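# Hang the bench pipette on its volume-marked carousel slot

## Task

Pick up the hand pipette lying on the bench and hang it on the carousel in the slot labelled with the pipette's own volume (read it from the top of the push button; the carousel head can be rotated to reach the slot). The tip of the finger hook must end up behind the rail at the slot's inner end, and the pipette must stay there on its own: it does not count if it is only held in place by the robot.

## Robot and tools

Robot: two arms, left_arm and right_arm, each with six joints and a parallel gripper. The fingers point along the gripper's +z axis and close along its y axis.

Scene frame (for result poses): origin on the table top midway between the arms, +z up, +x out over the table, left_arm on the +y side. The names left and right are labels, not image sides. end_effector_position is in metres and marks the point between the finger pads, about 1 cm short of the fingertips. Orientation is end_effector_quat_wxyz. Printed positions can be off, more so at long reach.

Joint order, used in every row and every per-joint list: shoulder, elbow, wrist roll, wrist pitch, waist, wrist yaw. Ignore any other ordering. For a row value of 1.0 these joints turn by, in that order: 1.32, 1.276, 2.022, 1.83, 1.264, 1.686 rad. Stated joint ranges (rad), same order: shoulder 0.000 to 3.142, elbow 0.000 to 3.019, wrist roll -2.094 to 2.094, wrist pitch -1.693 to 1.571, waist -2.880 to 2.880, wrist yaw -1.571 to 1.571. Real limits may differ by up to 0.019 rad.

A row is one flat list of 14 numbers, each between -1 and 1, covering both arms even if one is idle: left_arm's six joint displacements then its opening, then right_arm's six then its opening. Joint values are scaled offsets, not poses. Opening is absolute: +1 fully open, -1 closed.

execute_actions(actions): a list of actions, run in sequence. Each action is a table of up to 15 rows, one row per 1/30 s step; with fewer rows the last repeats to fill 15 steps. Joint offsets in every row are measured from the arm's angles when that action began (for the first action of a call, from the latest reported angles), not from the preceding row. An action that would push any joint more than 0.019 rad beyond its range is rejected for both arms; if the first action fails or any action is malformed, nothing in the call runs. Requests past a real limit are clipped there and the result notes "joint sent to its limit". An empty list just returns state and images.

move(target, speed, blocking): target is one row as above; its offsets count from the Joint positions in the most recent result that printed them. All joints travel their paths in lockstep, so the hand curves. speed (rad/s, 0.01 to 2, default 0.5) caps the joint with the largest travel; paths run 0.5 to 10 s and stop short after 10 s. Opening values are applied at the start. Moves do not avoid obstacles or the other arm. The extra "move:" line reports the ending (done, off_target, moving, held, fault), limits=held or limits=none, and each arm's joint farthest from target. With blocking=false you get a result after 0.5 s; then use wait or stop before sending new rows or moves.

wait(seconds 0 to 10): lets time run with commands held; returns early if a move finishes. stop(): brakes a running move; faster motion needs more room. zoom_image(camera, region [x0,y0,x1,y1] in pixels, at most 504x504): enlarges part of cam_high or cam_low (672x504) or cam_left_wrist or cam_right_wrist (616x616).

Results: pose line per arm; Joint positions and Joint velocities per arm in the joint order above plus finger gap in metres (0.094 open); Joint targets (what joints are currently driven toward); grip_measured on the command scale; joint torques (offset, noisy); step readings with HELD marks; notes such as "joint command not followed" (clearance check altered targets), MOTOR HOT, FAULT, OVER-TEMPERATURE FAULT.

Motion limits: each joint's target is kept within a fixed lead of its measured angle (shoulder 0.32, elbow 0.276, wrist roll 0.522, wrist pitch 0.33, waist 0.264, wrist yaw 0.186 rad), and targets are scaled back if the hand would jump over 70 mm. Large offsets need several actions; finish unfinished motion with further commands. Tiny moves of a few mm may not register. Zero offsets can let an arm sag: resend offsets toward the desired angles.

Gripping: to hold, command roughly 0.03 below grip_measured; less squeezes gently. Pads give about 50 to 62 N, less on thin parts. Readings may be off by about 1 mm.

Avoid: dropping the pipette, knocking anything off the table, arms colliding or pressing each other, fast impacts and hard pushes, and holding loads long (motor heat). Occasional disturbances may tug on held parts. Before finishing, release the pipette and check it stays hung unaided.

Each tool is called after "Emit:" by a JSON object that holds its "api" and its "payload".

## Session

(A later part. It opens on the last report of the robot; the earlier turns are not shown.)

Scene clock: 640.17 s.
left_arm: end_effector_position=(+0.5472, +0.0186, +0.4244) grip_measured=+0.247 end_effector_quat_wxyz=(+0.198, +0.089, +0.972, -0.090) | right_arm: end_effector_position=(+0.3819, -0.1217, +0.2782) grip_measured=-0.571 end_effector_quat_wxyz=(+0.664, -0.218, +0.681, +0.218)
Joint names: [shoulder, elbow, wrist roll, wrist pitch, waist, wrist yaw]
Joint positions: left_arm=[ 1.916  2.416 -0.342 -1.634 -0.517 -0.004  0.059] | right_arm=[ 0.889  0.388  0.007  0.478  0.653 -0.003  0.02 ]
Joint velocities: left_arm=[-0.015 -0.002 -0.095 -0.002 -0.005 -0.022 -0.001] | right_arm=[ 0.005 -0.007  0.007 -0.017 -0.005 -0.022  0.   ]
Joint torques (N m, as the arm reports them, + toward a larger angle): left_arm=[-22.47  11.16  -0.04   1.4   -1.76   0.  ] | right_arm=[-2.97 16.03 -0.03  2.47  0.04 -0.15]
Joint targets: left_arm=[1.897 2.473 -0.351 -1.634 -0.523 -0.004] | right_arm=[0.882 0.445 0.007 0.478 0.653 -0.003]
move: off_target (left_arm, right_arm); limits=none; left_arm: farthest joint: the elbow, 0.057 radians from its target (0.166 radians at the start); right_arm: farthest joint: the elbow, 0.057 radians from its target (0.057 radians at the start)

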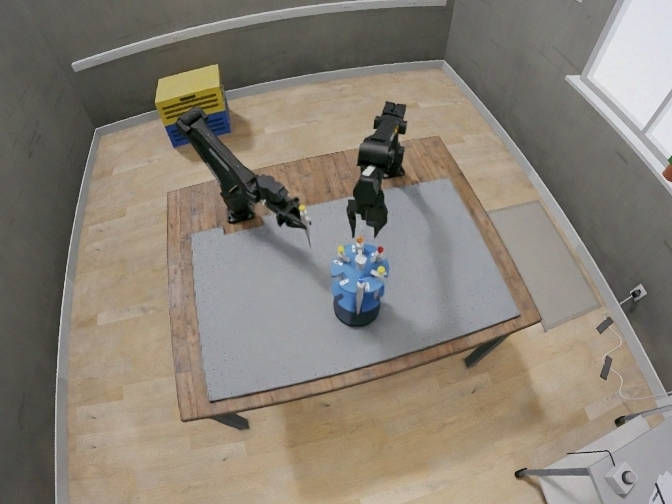

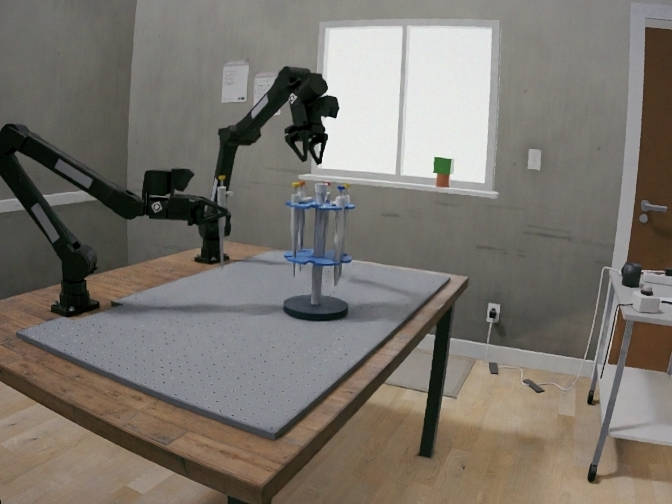

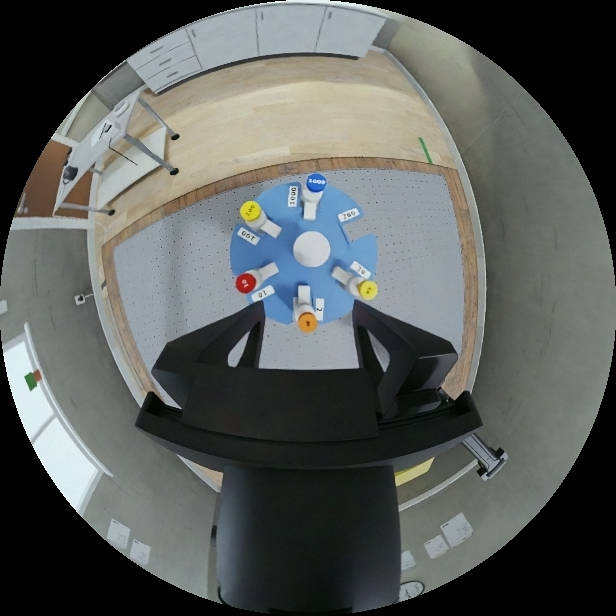

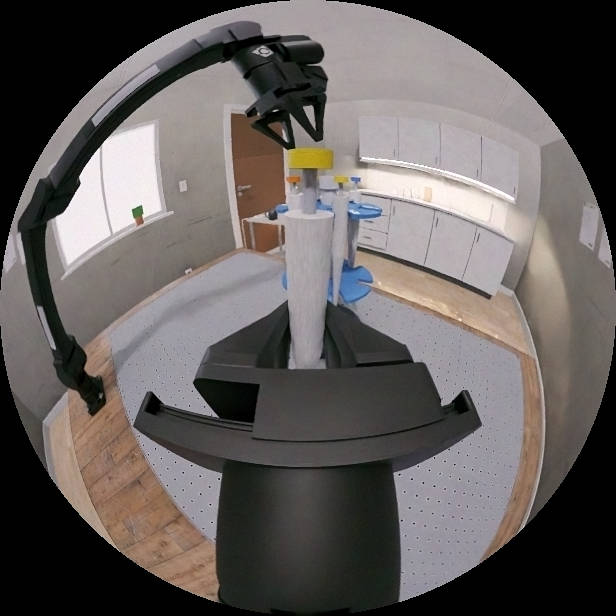

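Emit:
{"api": "move", "payload": {"target": [0.048,0.059,0,0.033,0,0,0.25, -0.005,0.045,0,0,0,0,-0.61], "speed": 0.15}}

Scene clock: 652.00 s.
left_arm: end_effector_position=(+0.5721, +0.0042, +0.3918) grip_measured=+0.247 end_effector_quat_wxyz=(+0.193, +0.089, +0.973, -0.088) | right_arm: end_effector_position=(+0.3819, -0.1217, +0.2782) grip_measured=-0.571 end_effector_quat_wxyz=(+0.664, -0.218, +0.681, +0.218)
Joint names: [shoulder, elbow, wrist roll, wrist pitch, waist, wrist yaw]
Joint positions: left_arm=[ 1.983  2.431 -0.343 -1.592 -0.517 -0.004  0.059] | right_arm=[ 0.889  0.388  0.007  0.478  0.653 -0.003  0.02 ]
Joint velocities: left_arm=[-0.005 -0.002 -0.081  0.012 -0.005  0.037 -0.001] | right_arm=[-0.005 -0.002  0.051  0.012 -0.015 -0.037  0.001]
Joint torques (N m, as the arm reports them, + toward a larger angle): left_arm=[-22.57  11.53   0.01   2.27  -1.22   0.  ] | right_arm=[-3.07 16.05 -0.03  2.49  0.12 -0.15]
Joint targets: left_arm=[1.979 2.491 -0.342 -1.574 -0.517 -0.004] | right_arm=[0.882 0.445 0.007 0.478 0.653 -0.003]
move: off_target (left_arm, right_arm); limits=none; left_arm: farthest joint: the elbow, 0.061 radians from its target (0.075 radians at the start); right_arm: farthest joint: the elbow, 0.057 radians from its target (0.057 radians at the start)

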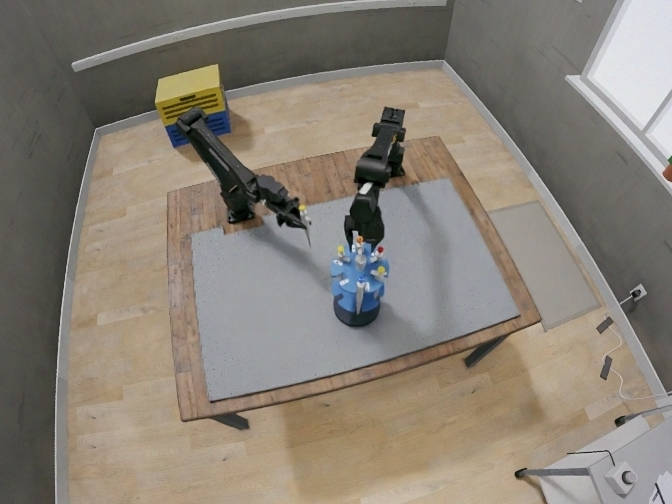

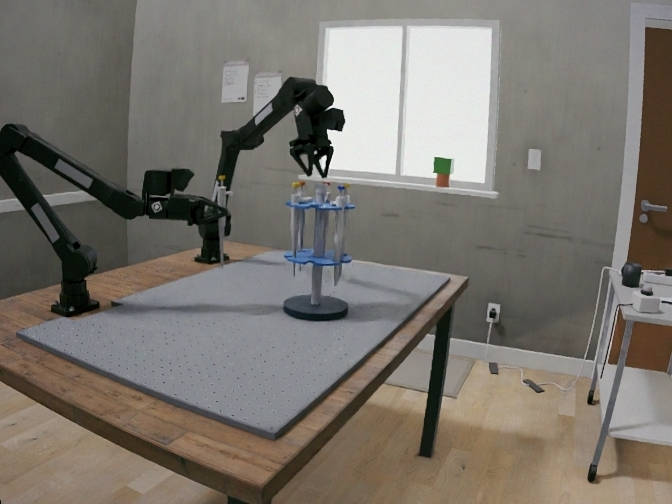

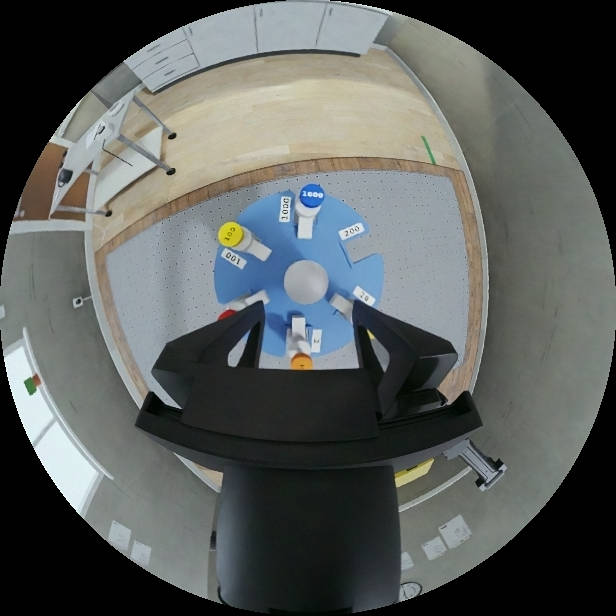

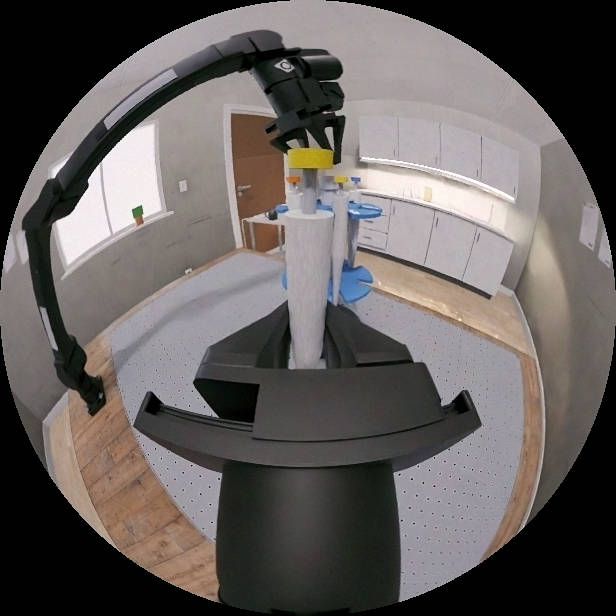

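Emit:
{"api": "move", "payload": {"target": [0.083,0.134,0,-0.036,0,0,0.25, -0.005,0.045,0,0,0,0,-0.61], "speed": 0.12}}

Scene clock: 665.27 s.
left_arm: end_effector_position=(+0.5889, -0.0056, +0.3662) grip_measured=+0.247 end_effector_quat_wxyz=(+0.172, +0.090, +0.978, -0.078) | right_arm: end_effector_position=(+0.3819, -0.1217, +0.2782) grip_measured=-0.571 end_effector_quat_wxyz=(+0.664, -0.218, +0.681, +0.218)
Joint names: [shoulder, elbow, wrist roll, wrist pitch, waist, wrist yaw]
Joint positions: left_arm=[ 2.085  2.54  -0.343 -1.647 -0.517 -0.004  0.059] | right_arm=[ 0.889  0.388  0.007  0.478  0.653 -0.003  0.02 ]
Joint velocities: left_arm=[-0.005 -0.002  0.022  0.002 -0.005 -0.022 -0.   ] | right_arm=[-0.015  0.002  0.051 -0.007 -0.015 -0.022 -0.001]
Joint torques (N m, as the arm reports them, + toward a larger angle): left_arm=[-22.83  11.46   0.     0.77  -1.16   0.  ] | right_arm=[-2.99 16.07 -0.03  2.5  -0.09 -0.15]
Joint targets: left_arm=[2.092 2.601 -0.343 -1.657 -0.517 -0.004] | right_arm=[0.882 0.445 0.007 0.478 0.653 -0.003]
move: off_target (left_arm, right_arm); limits=none; left_arm: farthest joint: the elbow, 0.062 radians from its target (0.171 radians at the start); right_arm: farthest joint: the elbow, 0.057 radians from its target (0.057 radians at the start)

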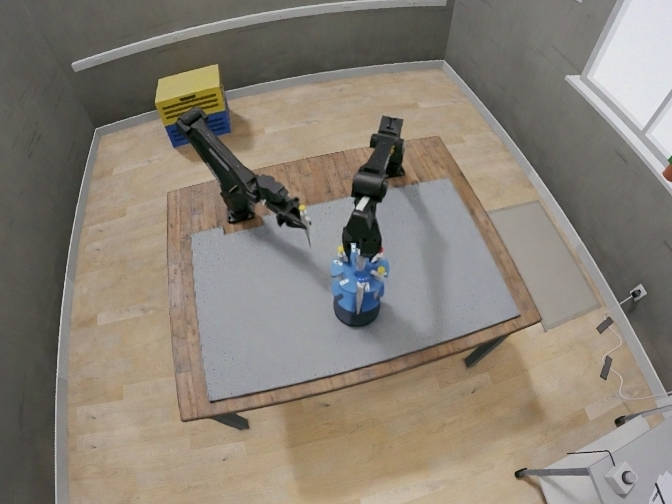

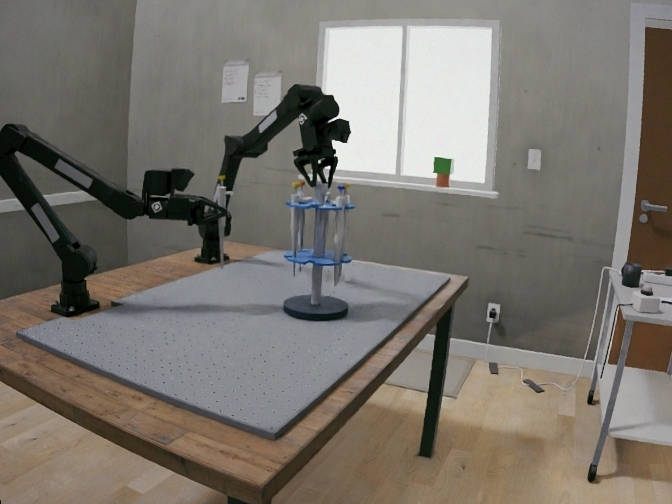

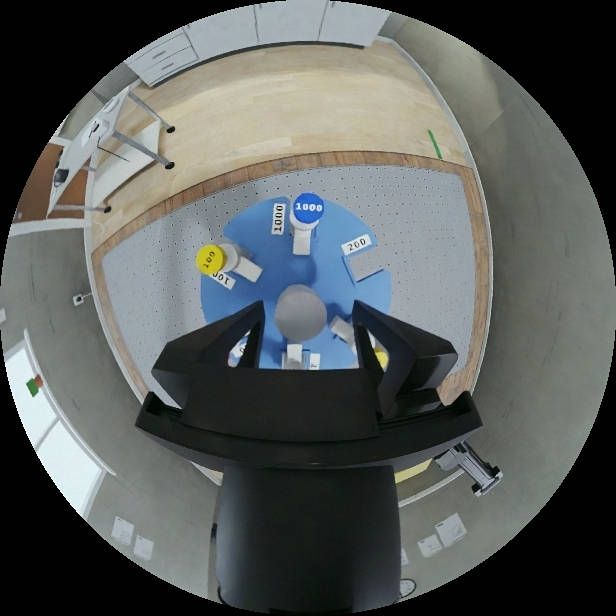

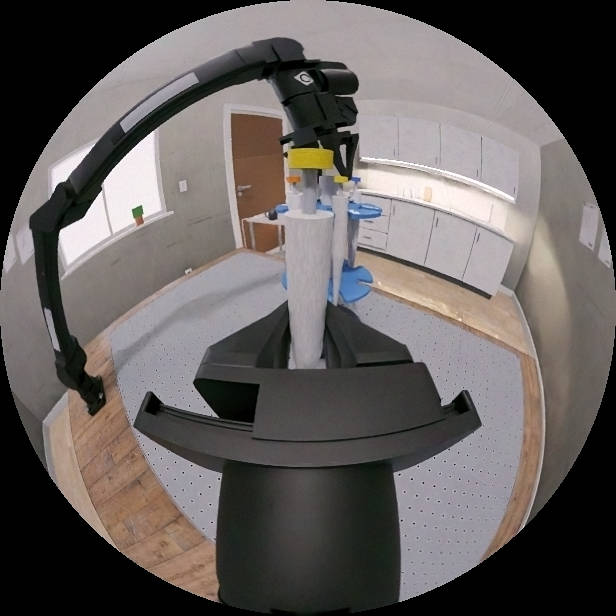

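Emit:
{"api": "move", "payload": {"target": [0.021,0.048,0,-0.005,0.013,0,0.1, -0.005,0.045,0,0,0,0,-0.61], "speed": 0.06}}

Emit:
{"api": "zoom_image", "payload": {"camera": "cam_low", "region": [270, 130, 370, 220]}}

Scene clock: 675.67 s.
left_arm: end_effector_position=(+0.5963, -0.0018, +0.3530) grip_measured=+0.103 end_effector_quat_wxyz=(+0.163, +0.085, +0.980, -0.073) | right_arm: end_effector_position=(+0.3819, -0.1217, +0.2782) grip_measured=-0.571 end_effector_quat_wxyz=(+0.664, -0.218, +0.681, +0.218)
Joint names: [shoulder, elbow, wrist roll, wrist pitch, waist, wrist yaw]
Joint positions: left_arm=[ 2.104  2.54  -0.343 -1.647 -0.507 -0.004  0.052] | right_arm=[ 0.889  0.388  0.007  0.478  0.653 -0.003  0.02 ]
Joint velocities: left_arm=[-0.024  0.002 -0.022 -0.017 -0.005  0.081 -0.   ] | right_arm=[-0.005 -0.002 -0.051 -0.007 -0.005 -0.037 -0.001]
Joint torques (N m, as the arm reports them, + toward a larger angle): left_arm=[-23.08  11.51   0.     0.83  -0.55   0.  ] | right_arm=[-3.03 16.07 -0.03  2.46  0.08 -0.14]
Joint targets: left_arm=[2.113 2.601 -0.343 -1.656 -0.501 -0.004] | right_arm=[0.882 0.445 0.007 0.478 0.653 -0.003]
move: off_target (left_arm, right_arm); limits=none; left_arm: farthest joint: the elbow, 0.061 radians from its target (0.061 radians at the start); right_arm: farthest joint: the elbow, 0.057 radians from its target (0.057 radians at the start)

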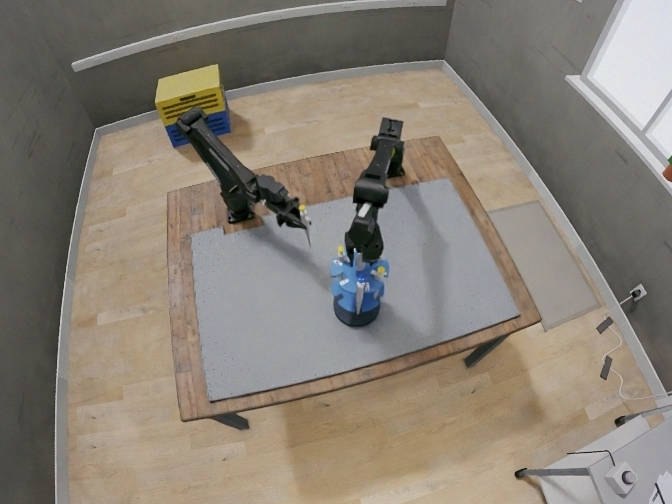

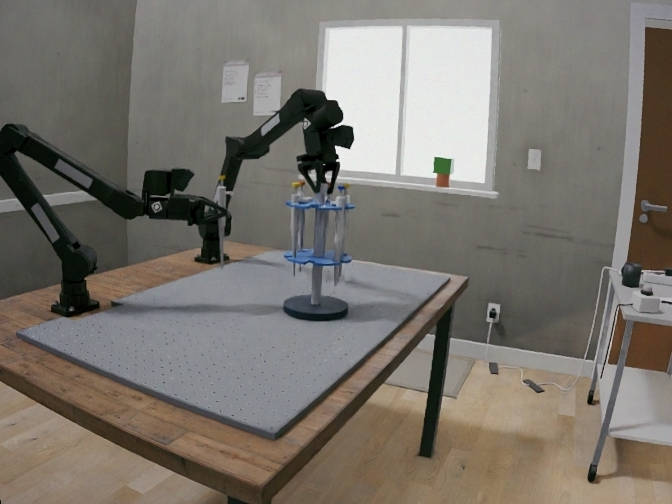

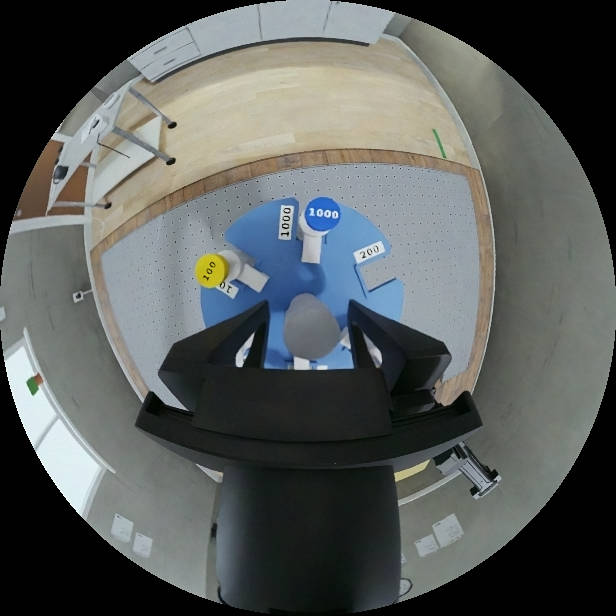

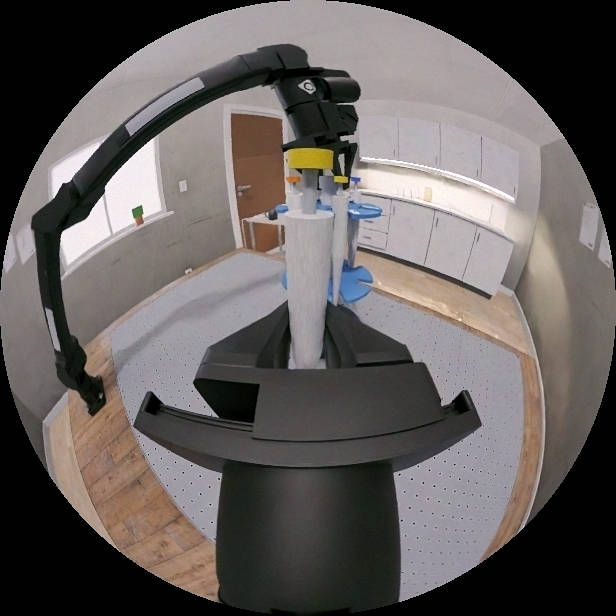

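Region (270, 130, 370, 220) of cam_low's 672x504 image, scaled by 5.040, with more detail than that image has; it fills the top 454 rows of this view, and the rest is white.

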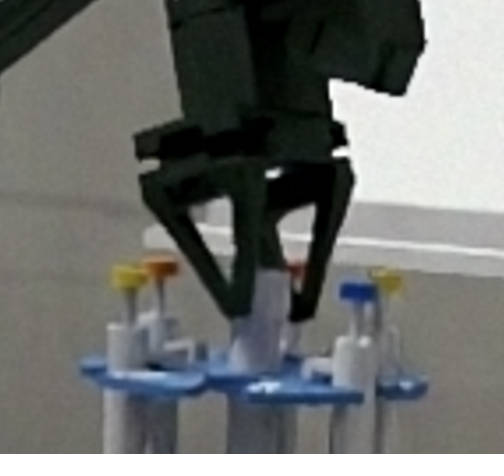

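Emit:
{"api": "move", "payload": {"target": [0.004,0.048,0,-0.005,0,0,-0.3, -0.005,0.045,0,0,0,0,-0.61]}}

Scene clock: 689.40 s.
left_arm: end_effector_position=(+0.5961, -0.0020, +0.3530) grip_measured=-0.296 end_effector_quat_wxyz=(+0.163, +0.085, +0.980, -0.073) | right_arm: end_effector_position=(+0.3819, -0.1217, +0.2782) grip_measured=-0.571 end_effector_quat_wxyz=(+0.664, -0.218, +0.681, +0.218)
Joint names: [shoulder, elbow, wrist roll, wrist pitch, waist, wrist yaw]
Joint positions: left_arm=[ 2.104  2.54  -0.343 -1.647 -0.508 -0.004  0.033] | right_arm=[ 0.889  0.388  0.007  0.478  0.653 -0.003  0.02 ]
Joint velocities: left_arm=[-0.015  0.007  0.022 -0.012 -0.015 -0.066  0.   ] | right_arm=[-0.005  0.012  0.037 -0.032 -0.015  0.007 -0.001]
Joint torques (N m, as the arm reports them, + toward a larger angle): left_arm=[-23.39  11.53   0.     0.79  -1.24  -0.01] | right_arm=[-2.94 16.06 -0.03  2.5   0.05 -0.14]
Joint targets: left_arm=[2.110 2.601 -0.343 -1.656 -0.507 -0.004] | right_arm=[0.882 0.445 0.007 0.478 0.653 -0.003]
move: off_target (left_arm, right_arm); limits=none; left_arm: farthest joint: the elbow, 0.061 radians from its target (0.061 radians at the start); right_arm: farthest joint: the elbow, 0.057 radians from its target (0.057 radians at the start)

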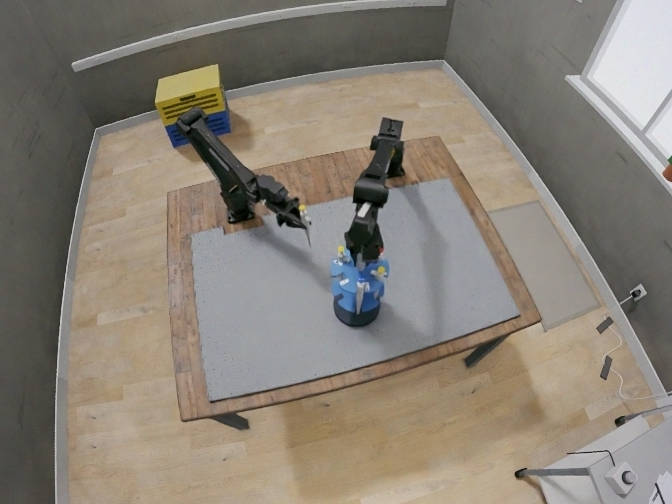

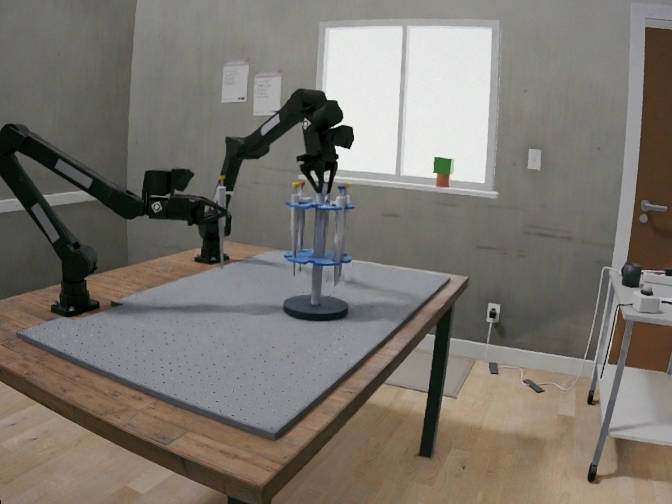

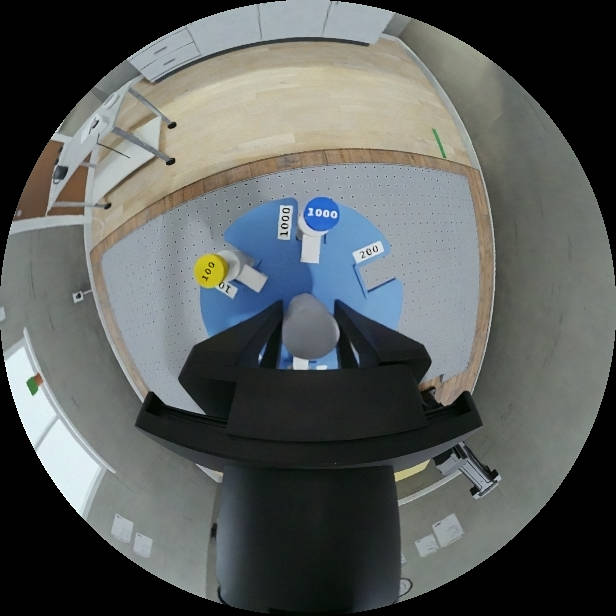

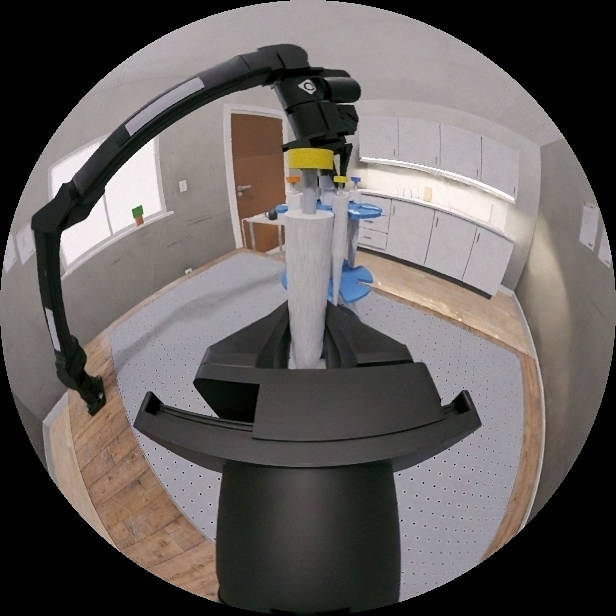

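Emit:
{"api": "move", "payload": {"target": [0.004,0.048,0.3,-0.005,0,0,-0.33, -0.005,0.045,0,0,0,0,-0.61], "speed": 0.35}}

Scene clock: 707.53 s.
left_arm: end_effector_position=(+0.5948, -0.0049, +0.3533) grip_measured=-0.322 end_effector_quat_wxyz=(+0.177, +0.359, +0.916, -0.032) | right_arm: end_effector_position=(+0.3819, -0.1217, +0.2782) grip_measured=-0.571 end_effector_quat_wxyz=(+0.664, -0.218, +0.681, +0.218)
Joint names: [shoulder, elbow, wrist roll, wrist pitch, waist, wrist yaw]
Joint positions: left_arm=[ 2.105  2.542  0.227 -1.647 -0.508  0.012  0.032] | right_arm=[ 0.889  0.388  0.007  0.478  0.653 -0.003  0.02 ]
Joint velocities: left_arm=[ 0.015 -0.002 -0.022 -0.002 -0.005 -0.007 -0.   ] | right_arm=[-0.005 -0.007  0.051 -0.002 -0.005 -0.007  0.   ]
Joint torques (N m, as the arm reports them, + toward a larger angle): left_arm=[-23.46  11.39   0.27   0.8   -1.14  -0.62] | right_arm=[-2.93 16.05 -0.03  2.49 -0.05 -0.13]
Joint targets: left_arm=[2.110 2.601 0.264 -1.656 -0.508 -0.003] | right_arm=[0.882 0.445 0.007 0.478 0.653 -0.003]
move: off_target (left_arm, right_arm); limits=none; left_arm: farthest joint: the elbow, 0.059 radians from its target (0.061 radians at the start); right_arm: farthest joint: the elbow, 0.057 radians from its target (0.057 radians at the start)

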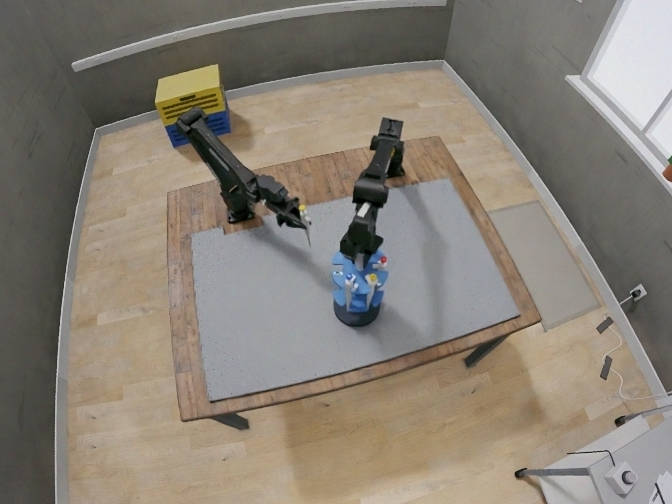

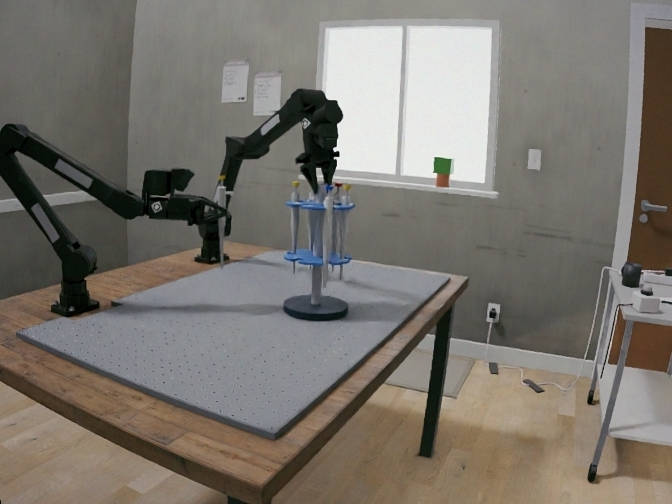

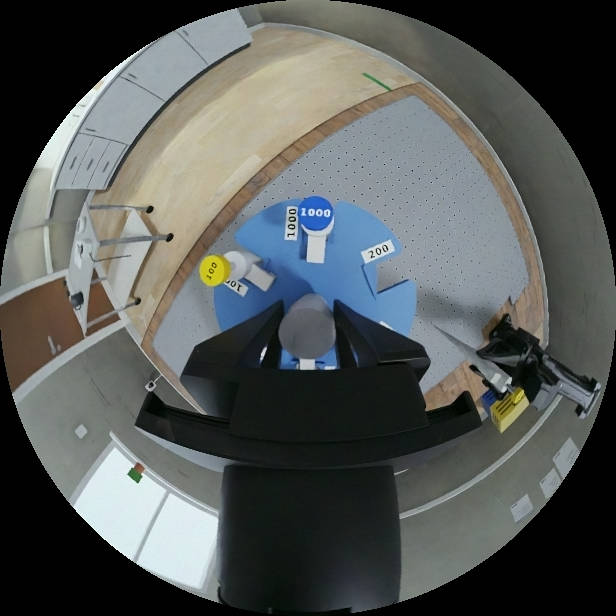

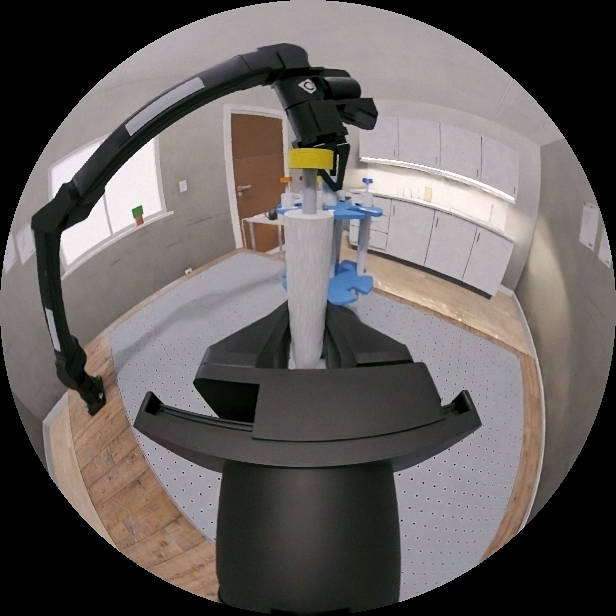

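Emit:
{"api": "move", "payload": {"target": [0.004,0.046,0.2,-0.005,0,0,-0.33, -0.005,0.045,0,0,0,0,-0.61], "speed": 0.3}}

Scene clock: 718.17 s.
left_arm: end_effector_position=(+0.5916, -0.0073, +0.3528) grip_measured=-0.321 end_effector_quat_wxyz=(+0.176, +0.518, +0.837, -0.010) | right_arm: end_effector_position=(+0.3819, -0.1217, +0.2782) grip_measured=-0.571 end_effector_quat_wxyz=(+0.664, -0.218, +0.681, +0.218)
Joint names: [shoulder, elbow, wrist roll, wrist pitch, waist, wrist yaw]
Joint positions: left_arm=[ 2.105  2.542  0.586 -1.654 -0.508  0.033  0.032] | right_arm=[ 0.889  0.388  0.007  0.478  0.653 -0.003  0.02 ]
Joint velocities: left_arm=[-0.005 -0.017 -0.051  0.012  0.015 -0.066 -0.   ] | right_arm=[-0.015 -0.012  0.037 -0.012 -0.005 -0.066 -0.001]
Joint torques (N m, as the arm reports them, + toward a larger angle): left_arm=[-23.42  11.32   0.38   1.12  -1.23  -0.85] | right_arm=[-2.9  16.08 -0.02  2.48  0.07 -0.14]
Joint targets: left_arm=[2.110 2.601 0.631 -1.656 -0.508 0.012] | right_arm=[0.882 0.445 0.007 0.478 0.653 -0.003]
move: off_target (left_arm, right_arm); limits=none; left_arm: farthest joint: the elbow, 0.059 radians from its target (0.059 radians at the start); right_arm: farthest joint: the elbow, 0.057 radians from its target (0.057 radians at the start)

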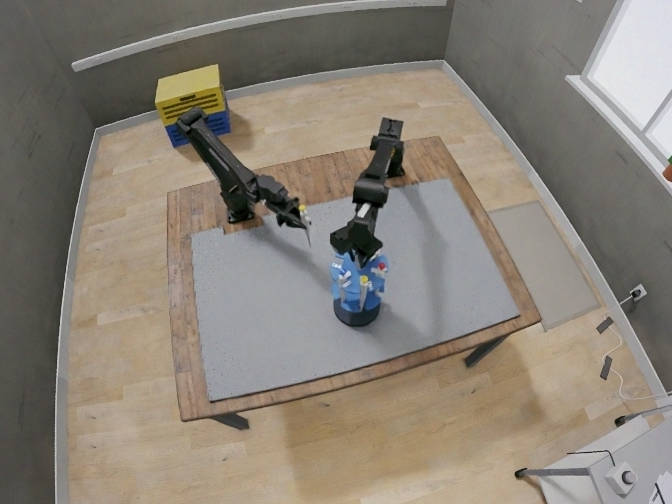

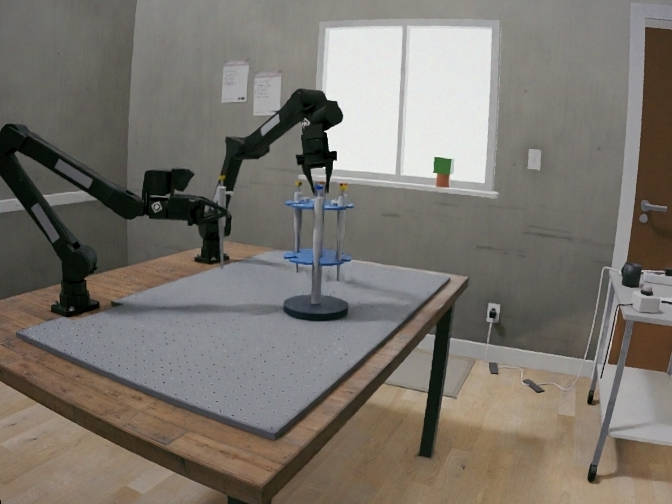

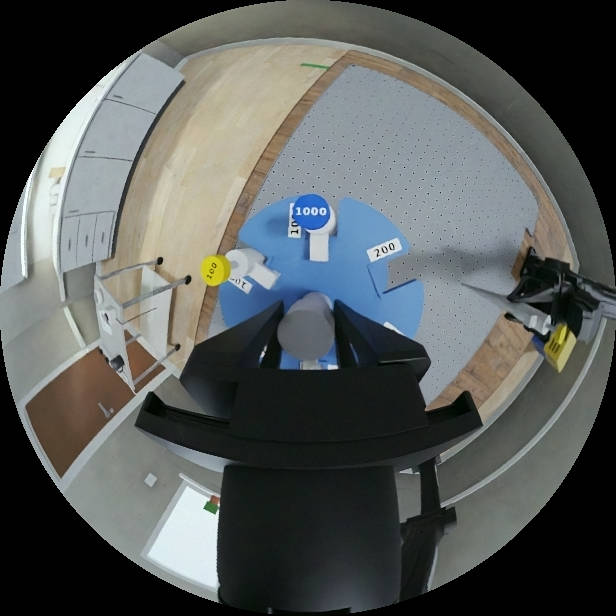

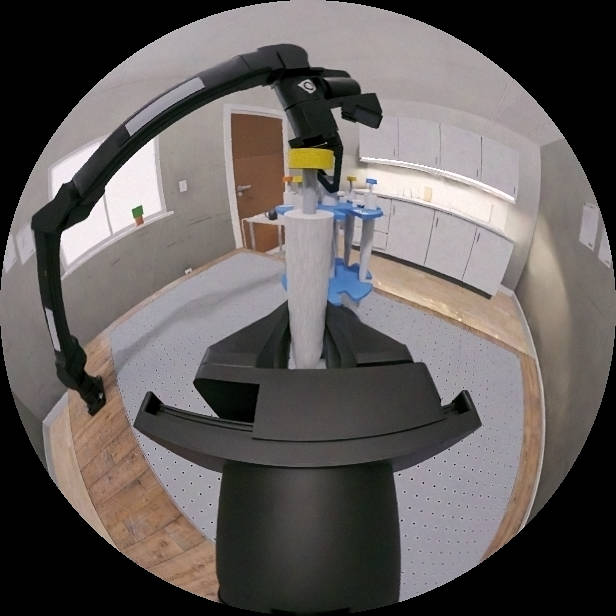

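Emit:
{"api": "move", "payload": {"target": [0.004,0.046,0.2,0,0,0,-0.33, -0.005,0.045,0,0,-0.043,0,-0.61], "speed": 0.3}}

Emit:
{"api": "move", "payload": {"target": [0.004,0.046,0,0,0,0,0.05, -0.005,0.045,0,0,0,0,-0.61], "speed": 0.3}}

Scene clock: 729.37 s.
left_arm: end_effector_position=(+0.5871, -0.0101, +0.3520) grip_measured=-0.318 end_effector_quat_wxyz=(+0.173, +0.659, +0.732, +0.008) | right_arm: end_effector_position=(+0.3928, -0.1377, +0.2782) grip_measured=-0.571 end_effector_quat_wxyz=(+0.669, -0.202, +0.686, +0.202)
Joint names: [shoulder, elbow, wrist roll, wrist pitch, waist, wrist yaw]
Joint positions: left_arm=[ 2.105  2.542  0.937 -1.664 -0.509  0.057  0.032] | right_arm=[ 0.889  0.388  0.007  0.478  0.606 -0.003  0.02 ]
Joint velocities: left_arm=[-0.015 -0.017  0.051 -0.002  0.005 -0.022 -0.001] | right_arm=[-0.005 -0.007  0.007 -0.002 -0.015  0.037 -0.001]
Joint torques (N m, as the arm reports them, + toward a larger angle): left_arm=[-23.4   11.28   0.39   1.69  -1.15  -0.94] | right_arm=[-2.99 16.09 -0.02  2.47 -0.6  -0.15]
Joint targets: left_arm=[2.111 2.601 0.990 -1.654 -0.508 0.033] | right_arm=[0.882 0.445 0.007 0.478 0.598 -0.003]
move: off_target (left_arm, right_arm); limits=none; left_arm: farthest joint: the elbow, 0.059 radians from its target (0.059 radians at the start); right_arm: farthest joint: the elbow, 0.057 radians from its target (0.057 radians at the start)

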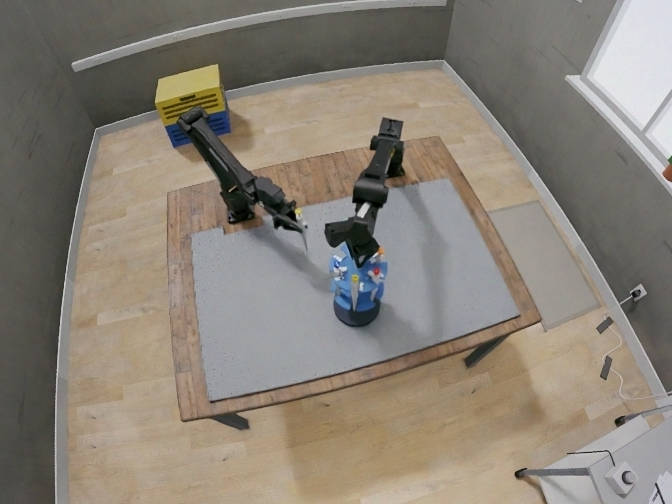

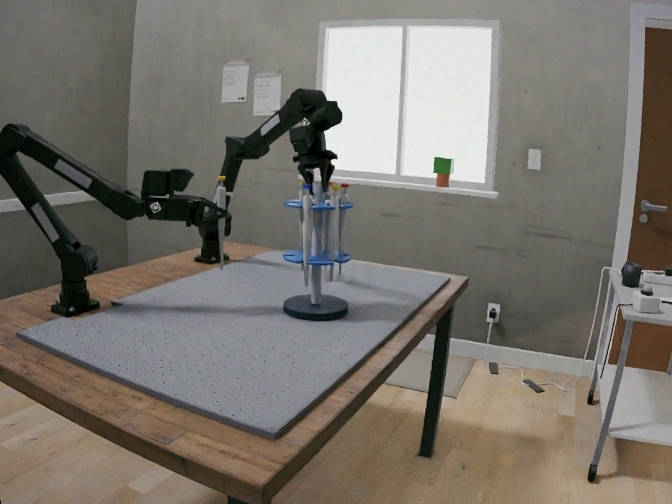

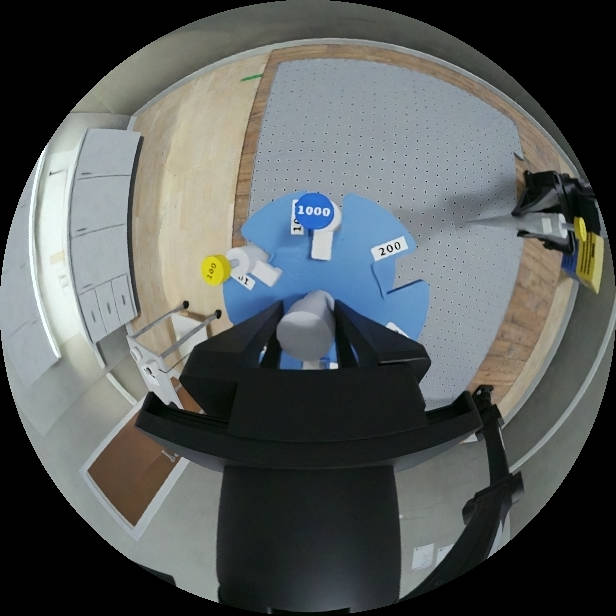

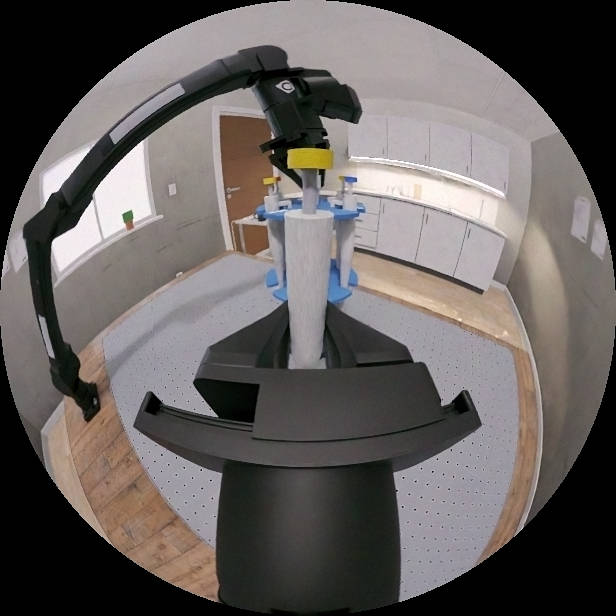

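Scene clock: 730.07 s.
left_arm: end_effector_position=(+0.5870, -0.0101, +0.3520) grip_measured=+0.047 end_effector_quat_wxyz=(+0.173, +0.659, +0.732, +0.008) | right_arm: end_effector_position=(+0.3928, -0.1377, +0.2782) grip_measured=-0.571 end_effector_quat_wxyz=(+0.669, -0.202, +0.686, +0.202)
Joint names: [shoulder, elbow, wrist roll, wrist pitch, waist, wrist yaw]
Joint positions: left_arm=[ 2.105  2.542  0.937 -1.665 -0.509  0.058  0.049] | right_arm=[ 0.889  0.388  0.007  0.478  0.606 -0.003  0.02 ]
Joint velocities: left_arm=[-0.005 -0.012 -0.007 -0.007 -0.005  0.037 -0.   ] | right_arm=[ 0.015  0.007  0.022  0.002 -0.005  0.007 -0.001]
Joint torques (N m, as the arm reports them, + toward a larger angle): left_arm=[-23.44  11.23  -0.02   1.2   -0.97   0.14] | right_arm=[-2.99 16.05 -0.02  2.49 -0.01 -0.14]
Joint targets: left_arm=[2.111 2.601 0.937 -1.664 -0.509 0.058] | right_arm=[0.882 0.445 0.007 0.478 0.606 -0.003]
move: off_target (left_arm, right_arm); limits=none; left_arm: farthest joint: the elbow, 0.059 radians from its target (0.059 radians at the start); right_arm: farthest joint: the elbow, 0.057 radians from its target (0.057 radians at the start)

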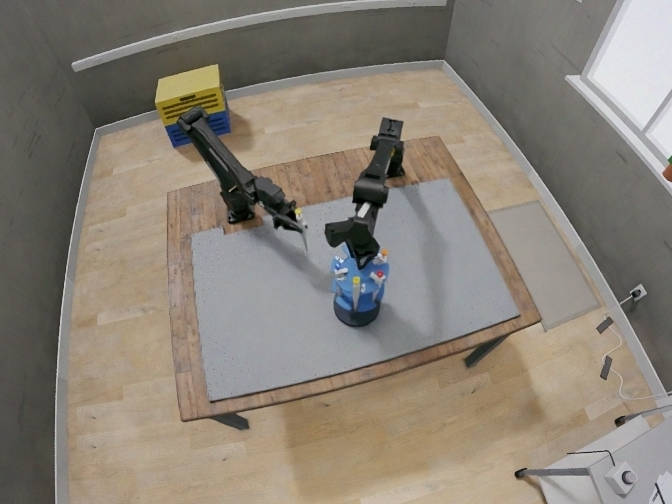

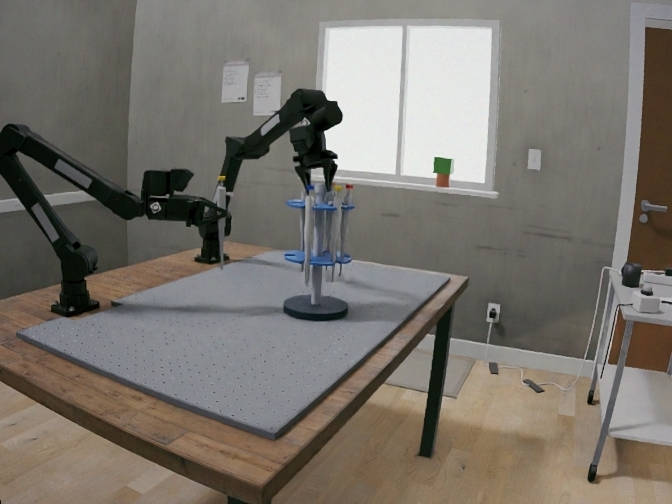

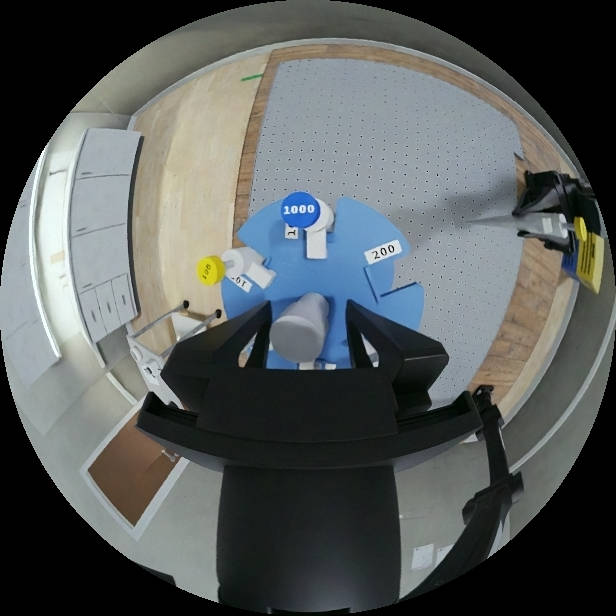

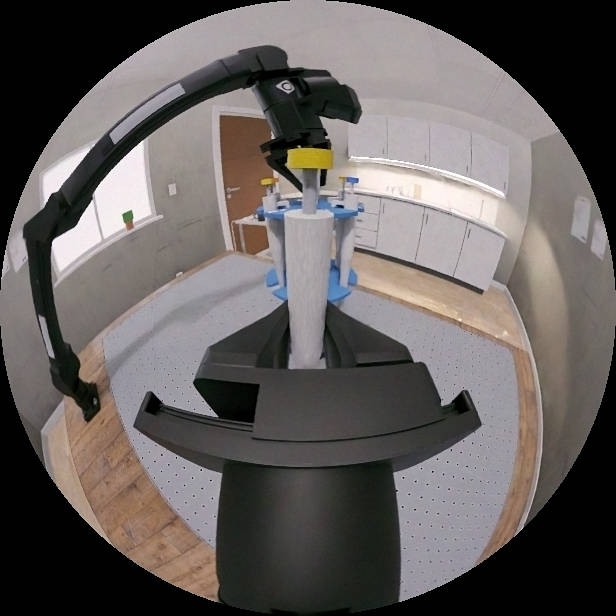

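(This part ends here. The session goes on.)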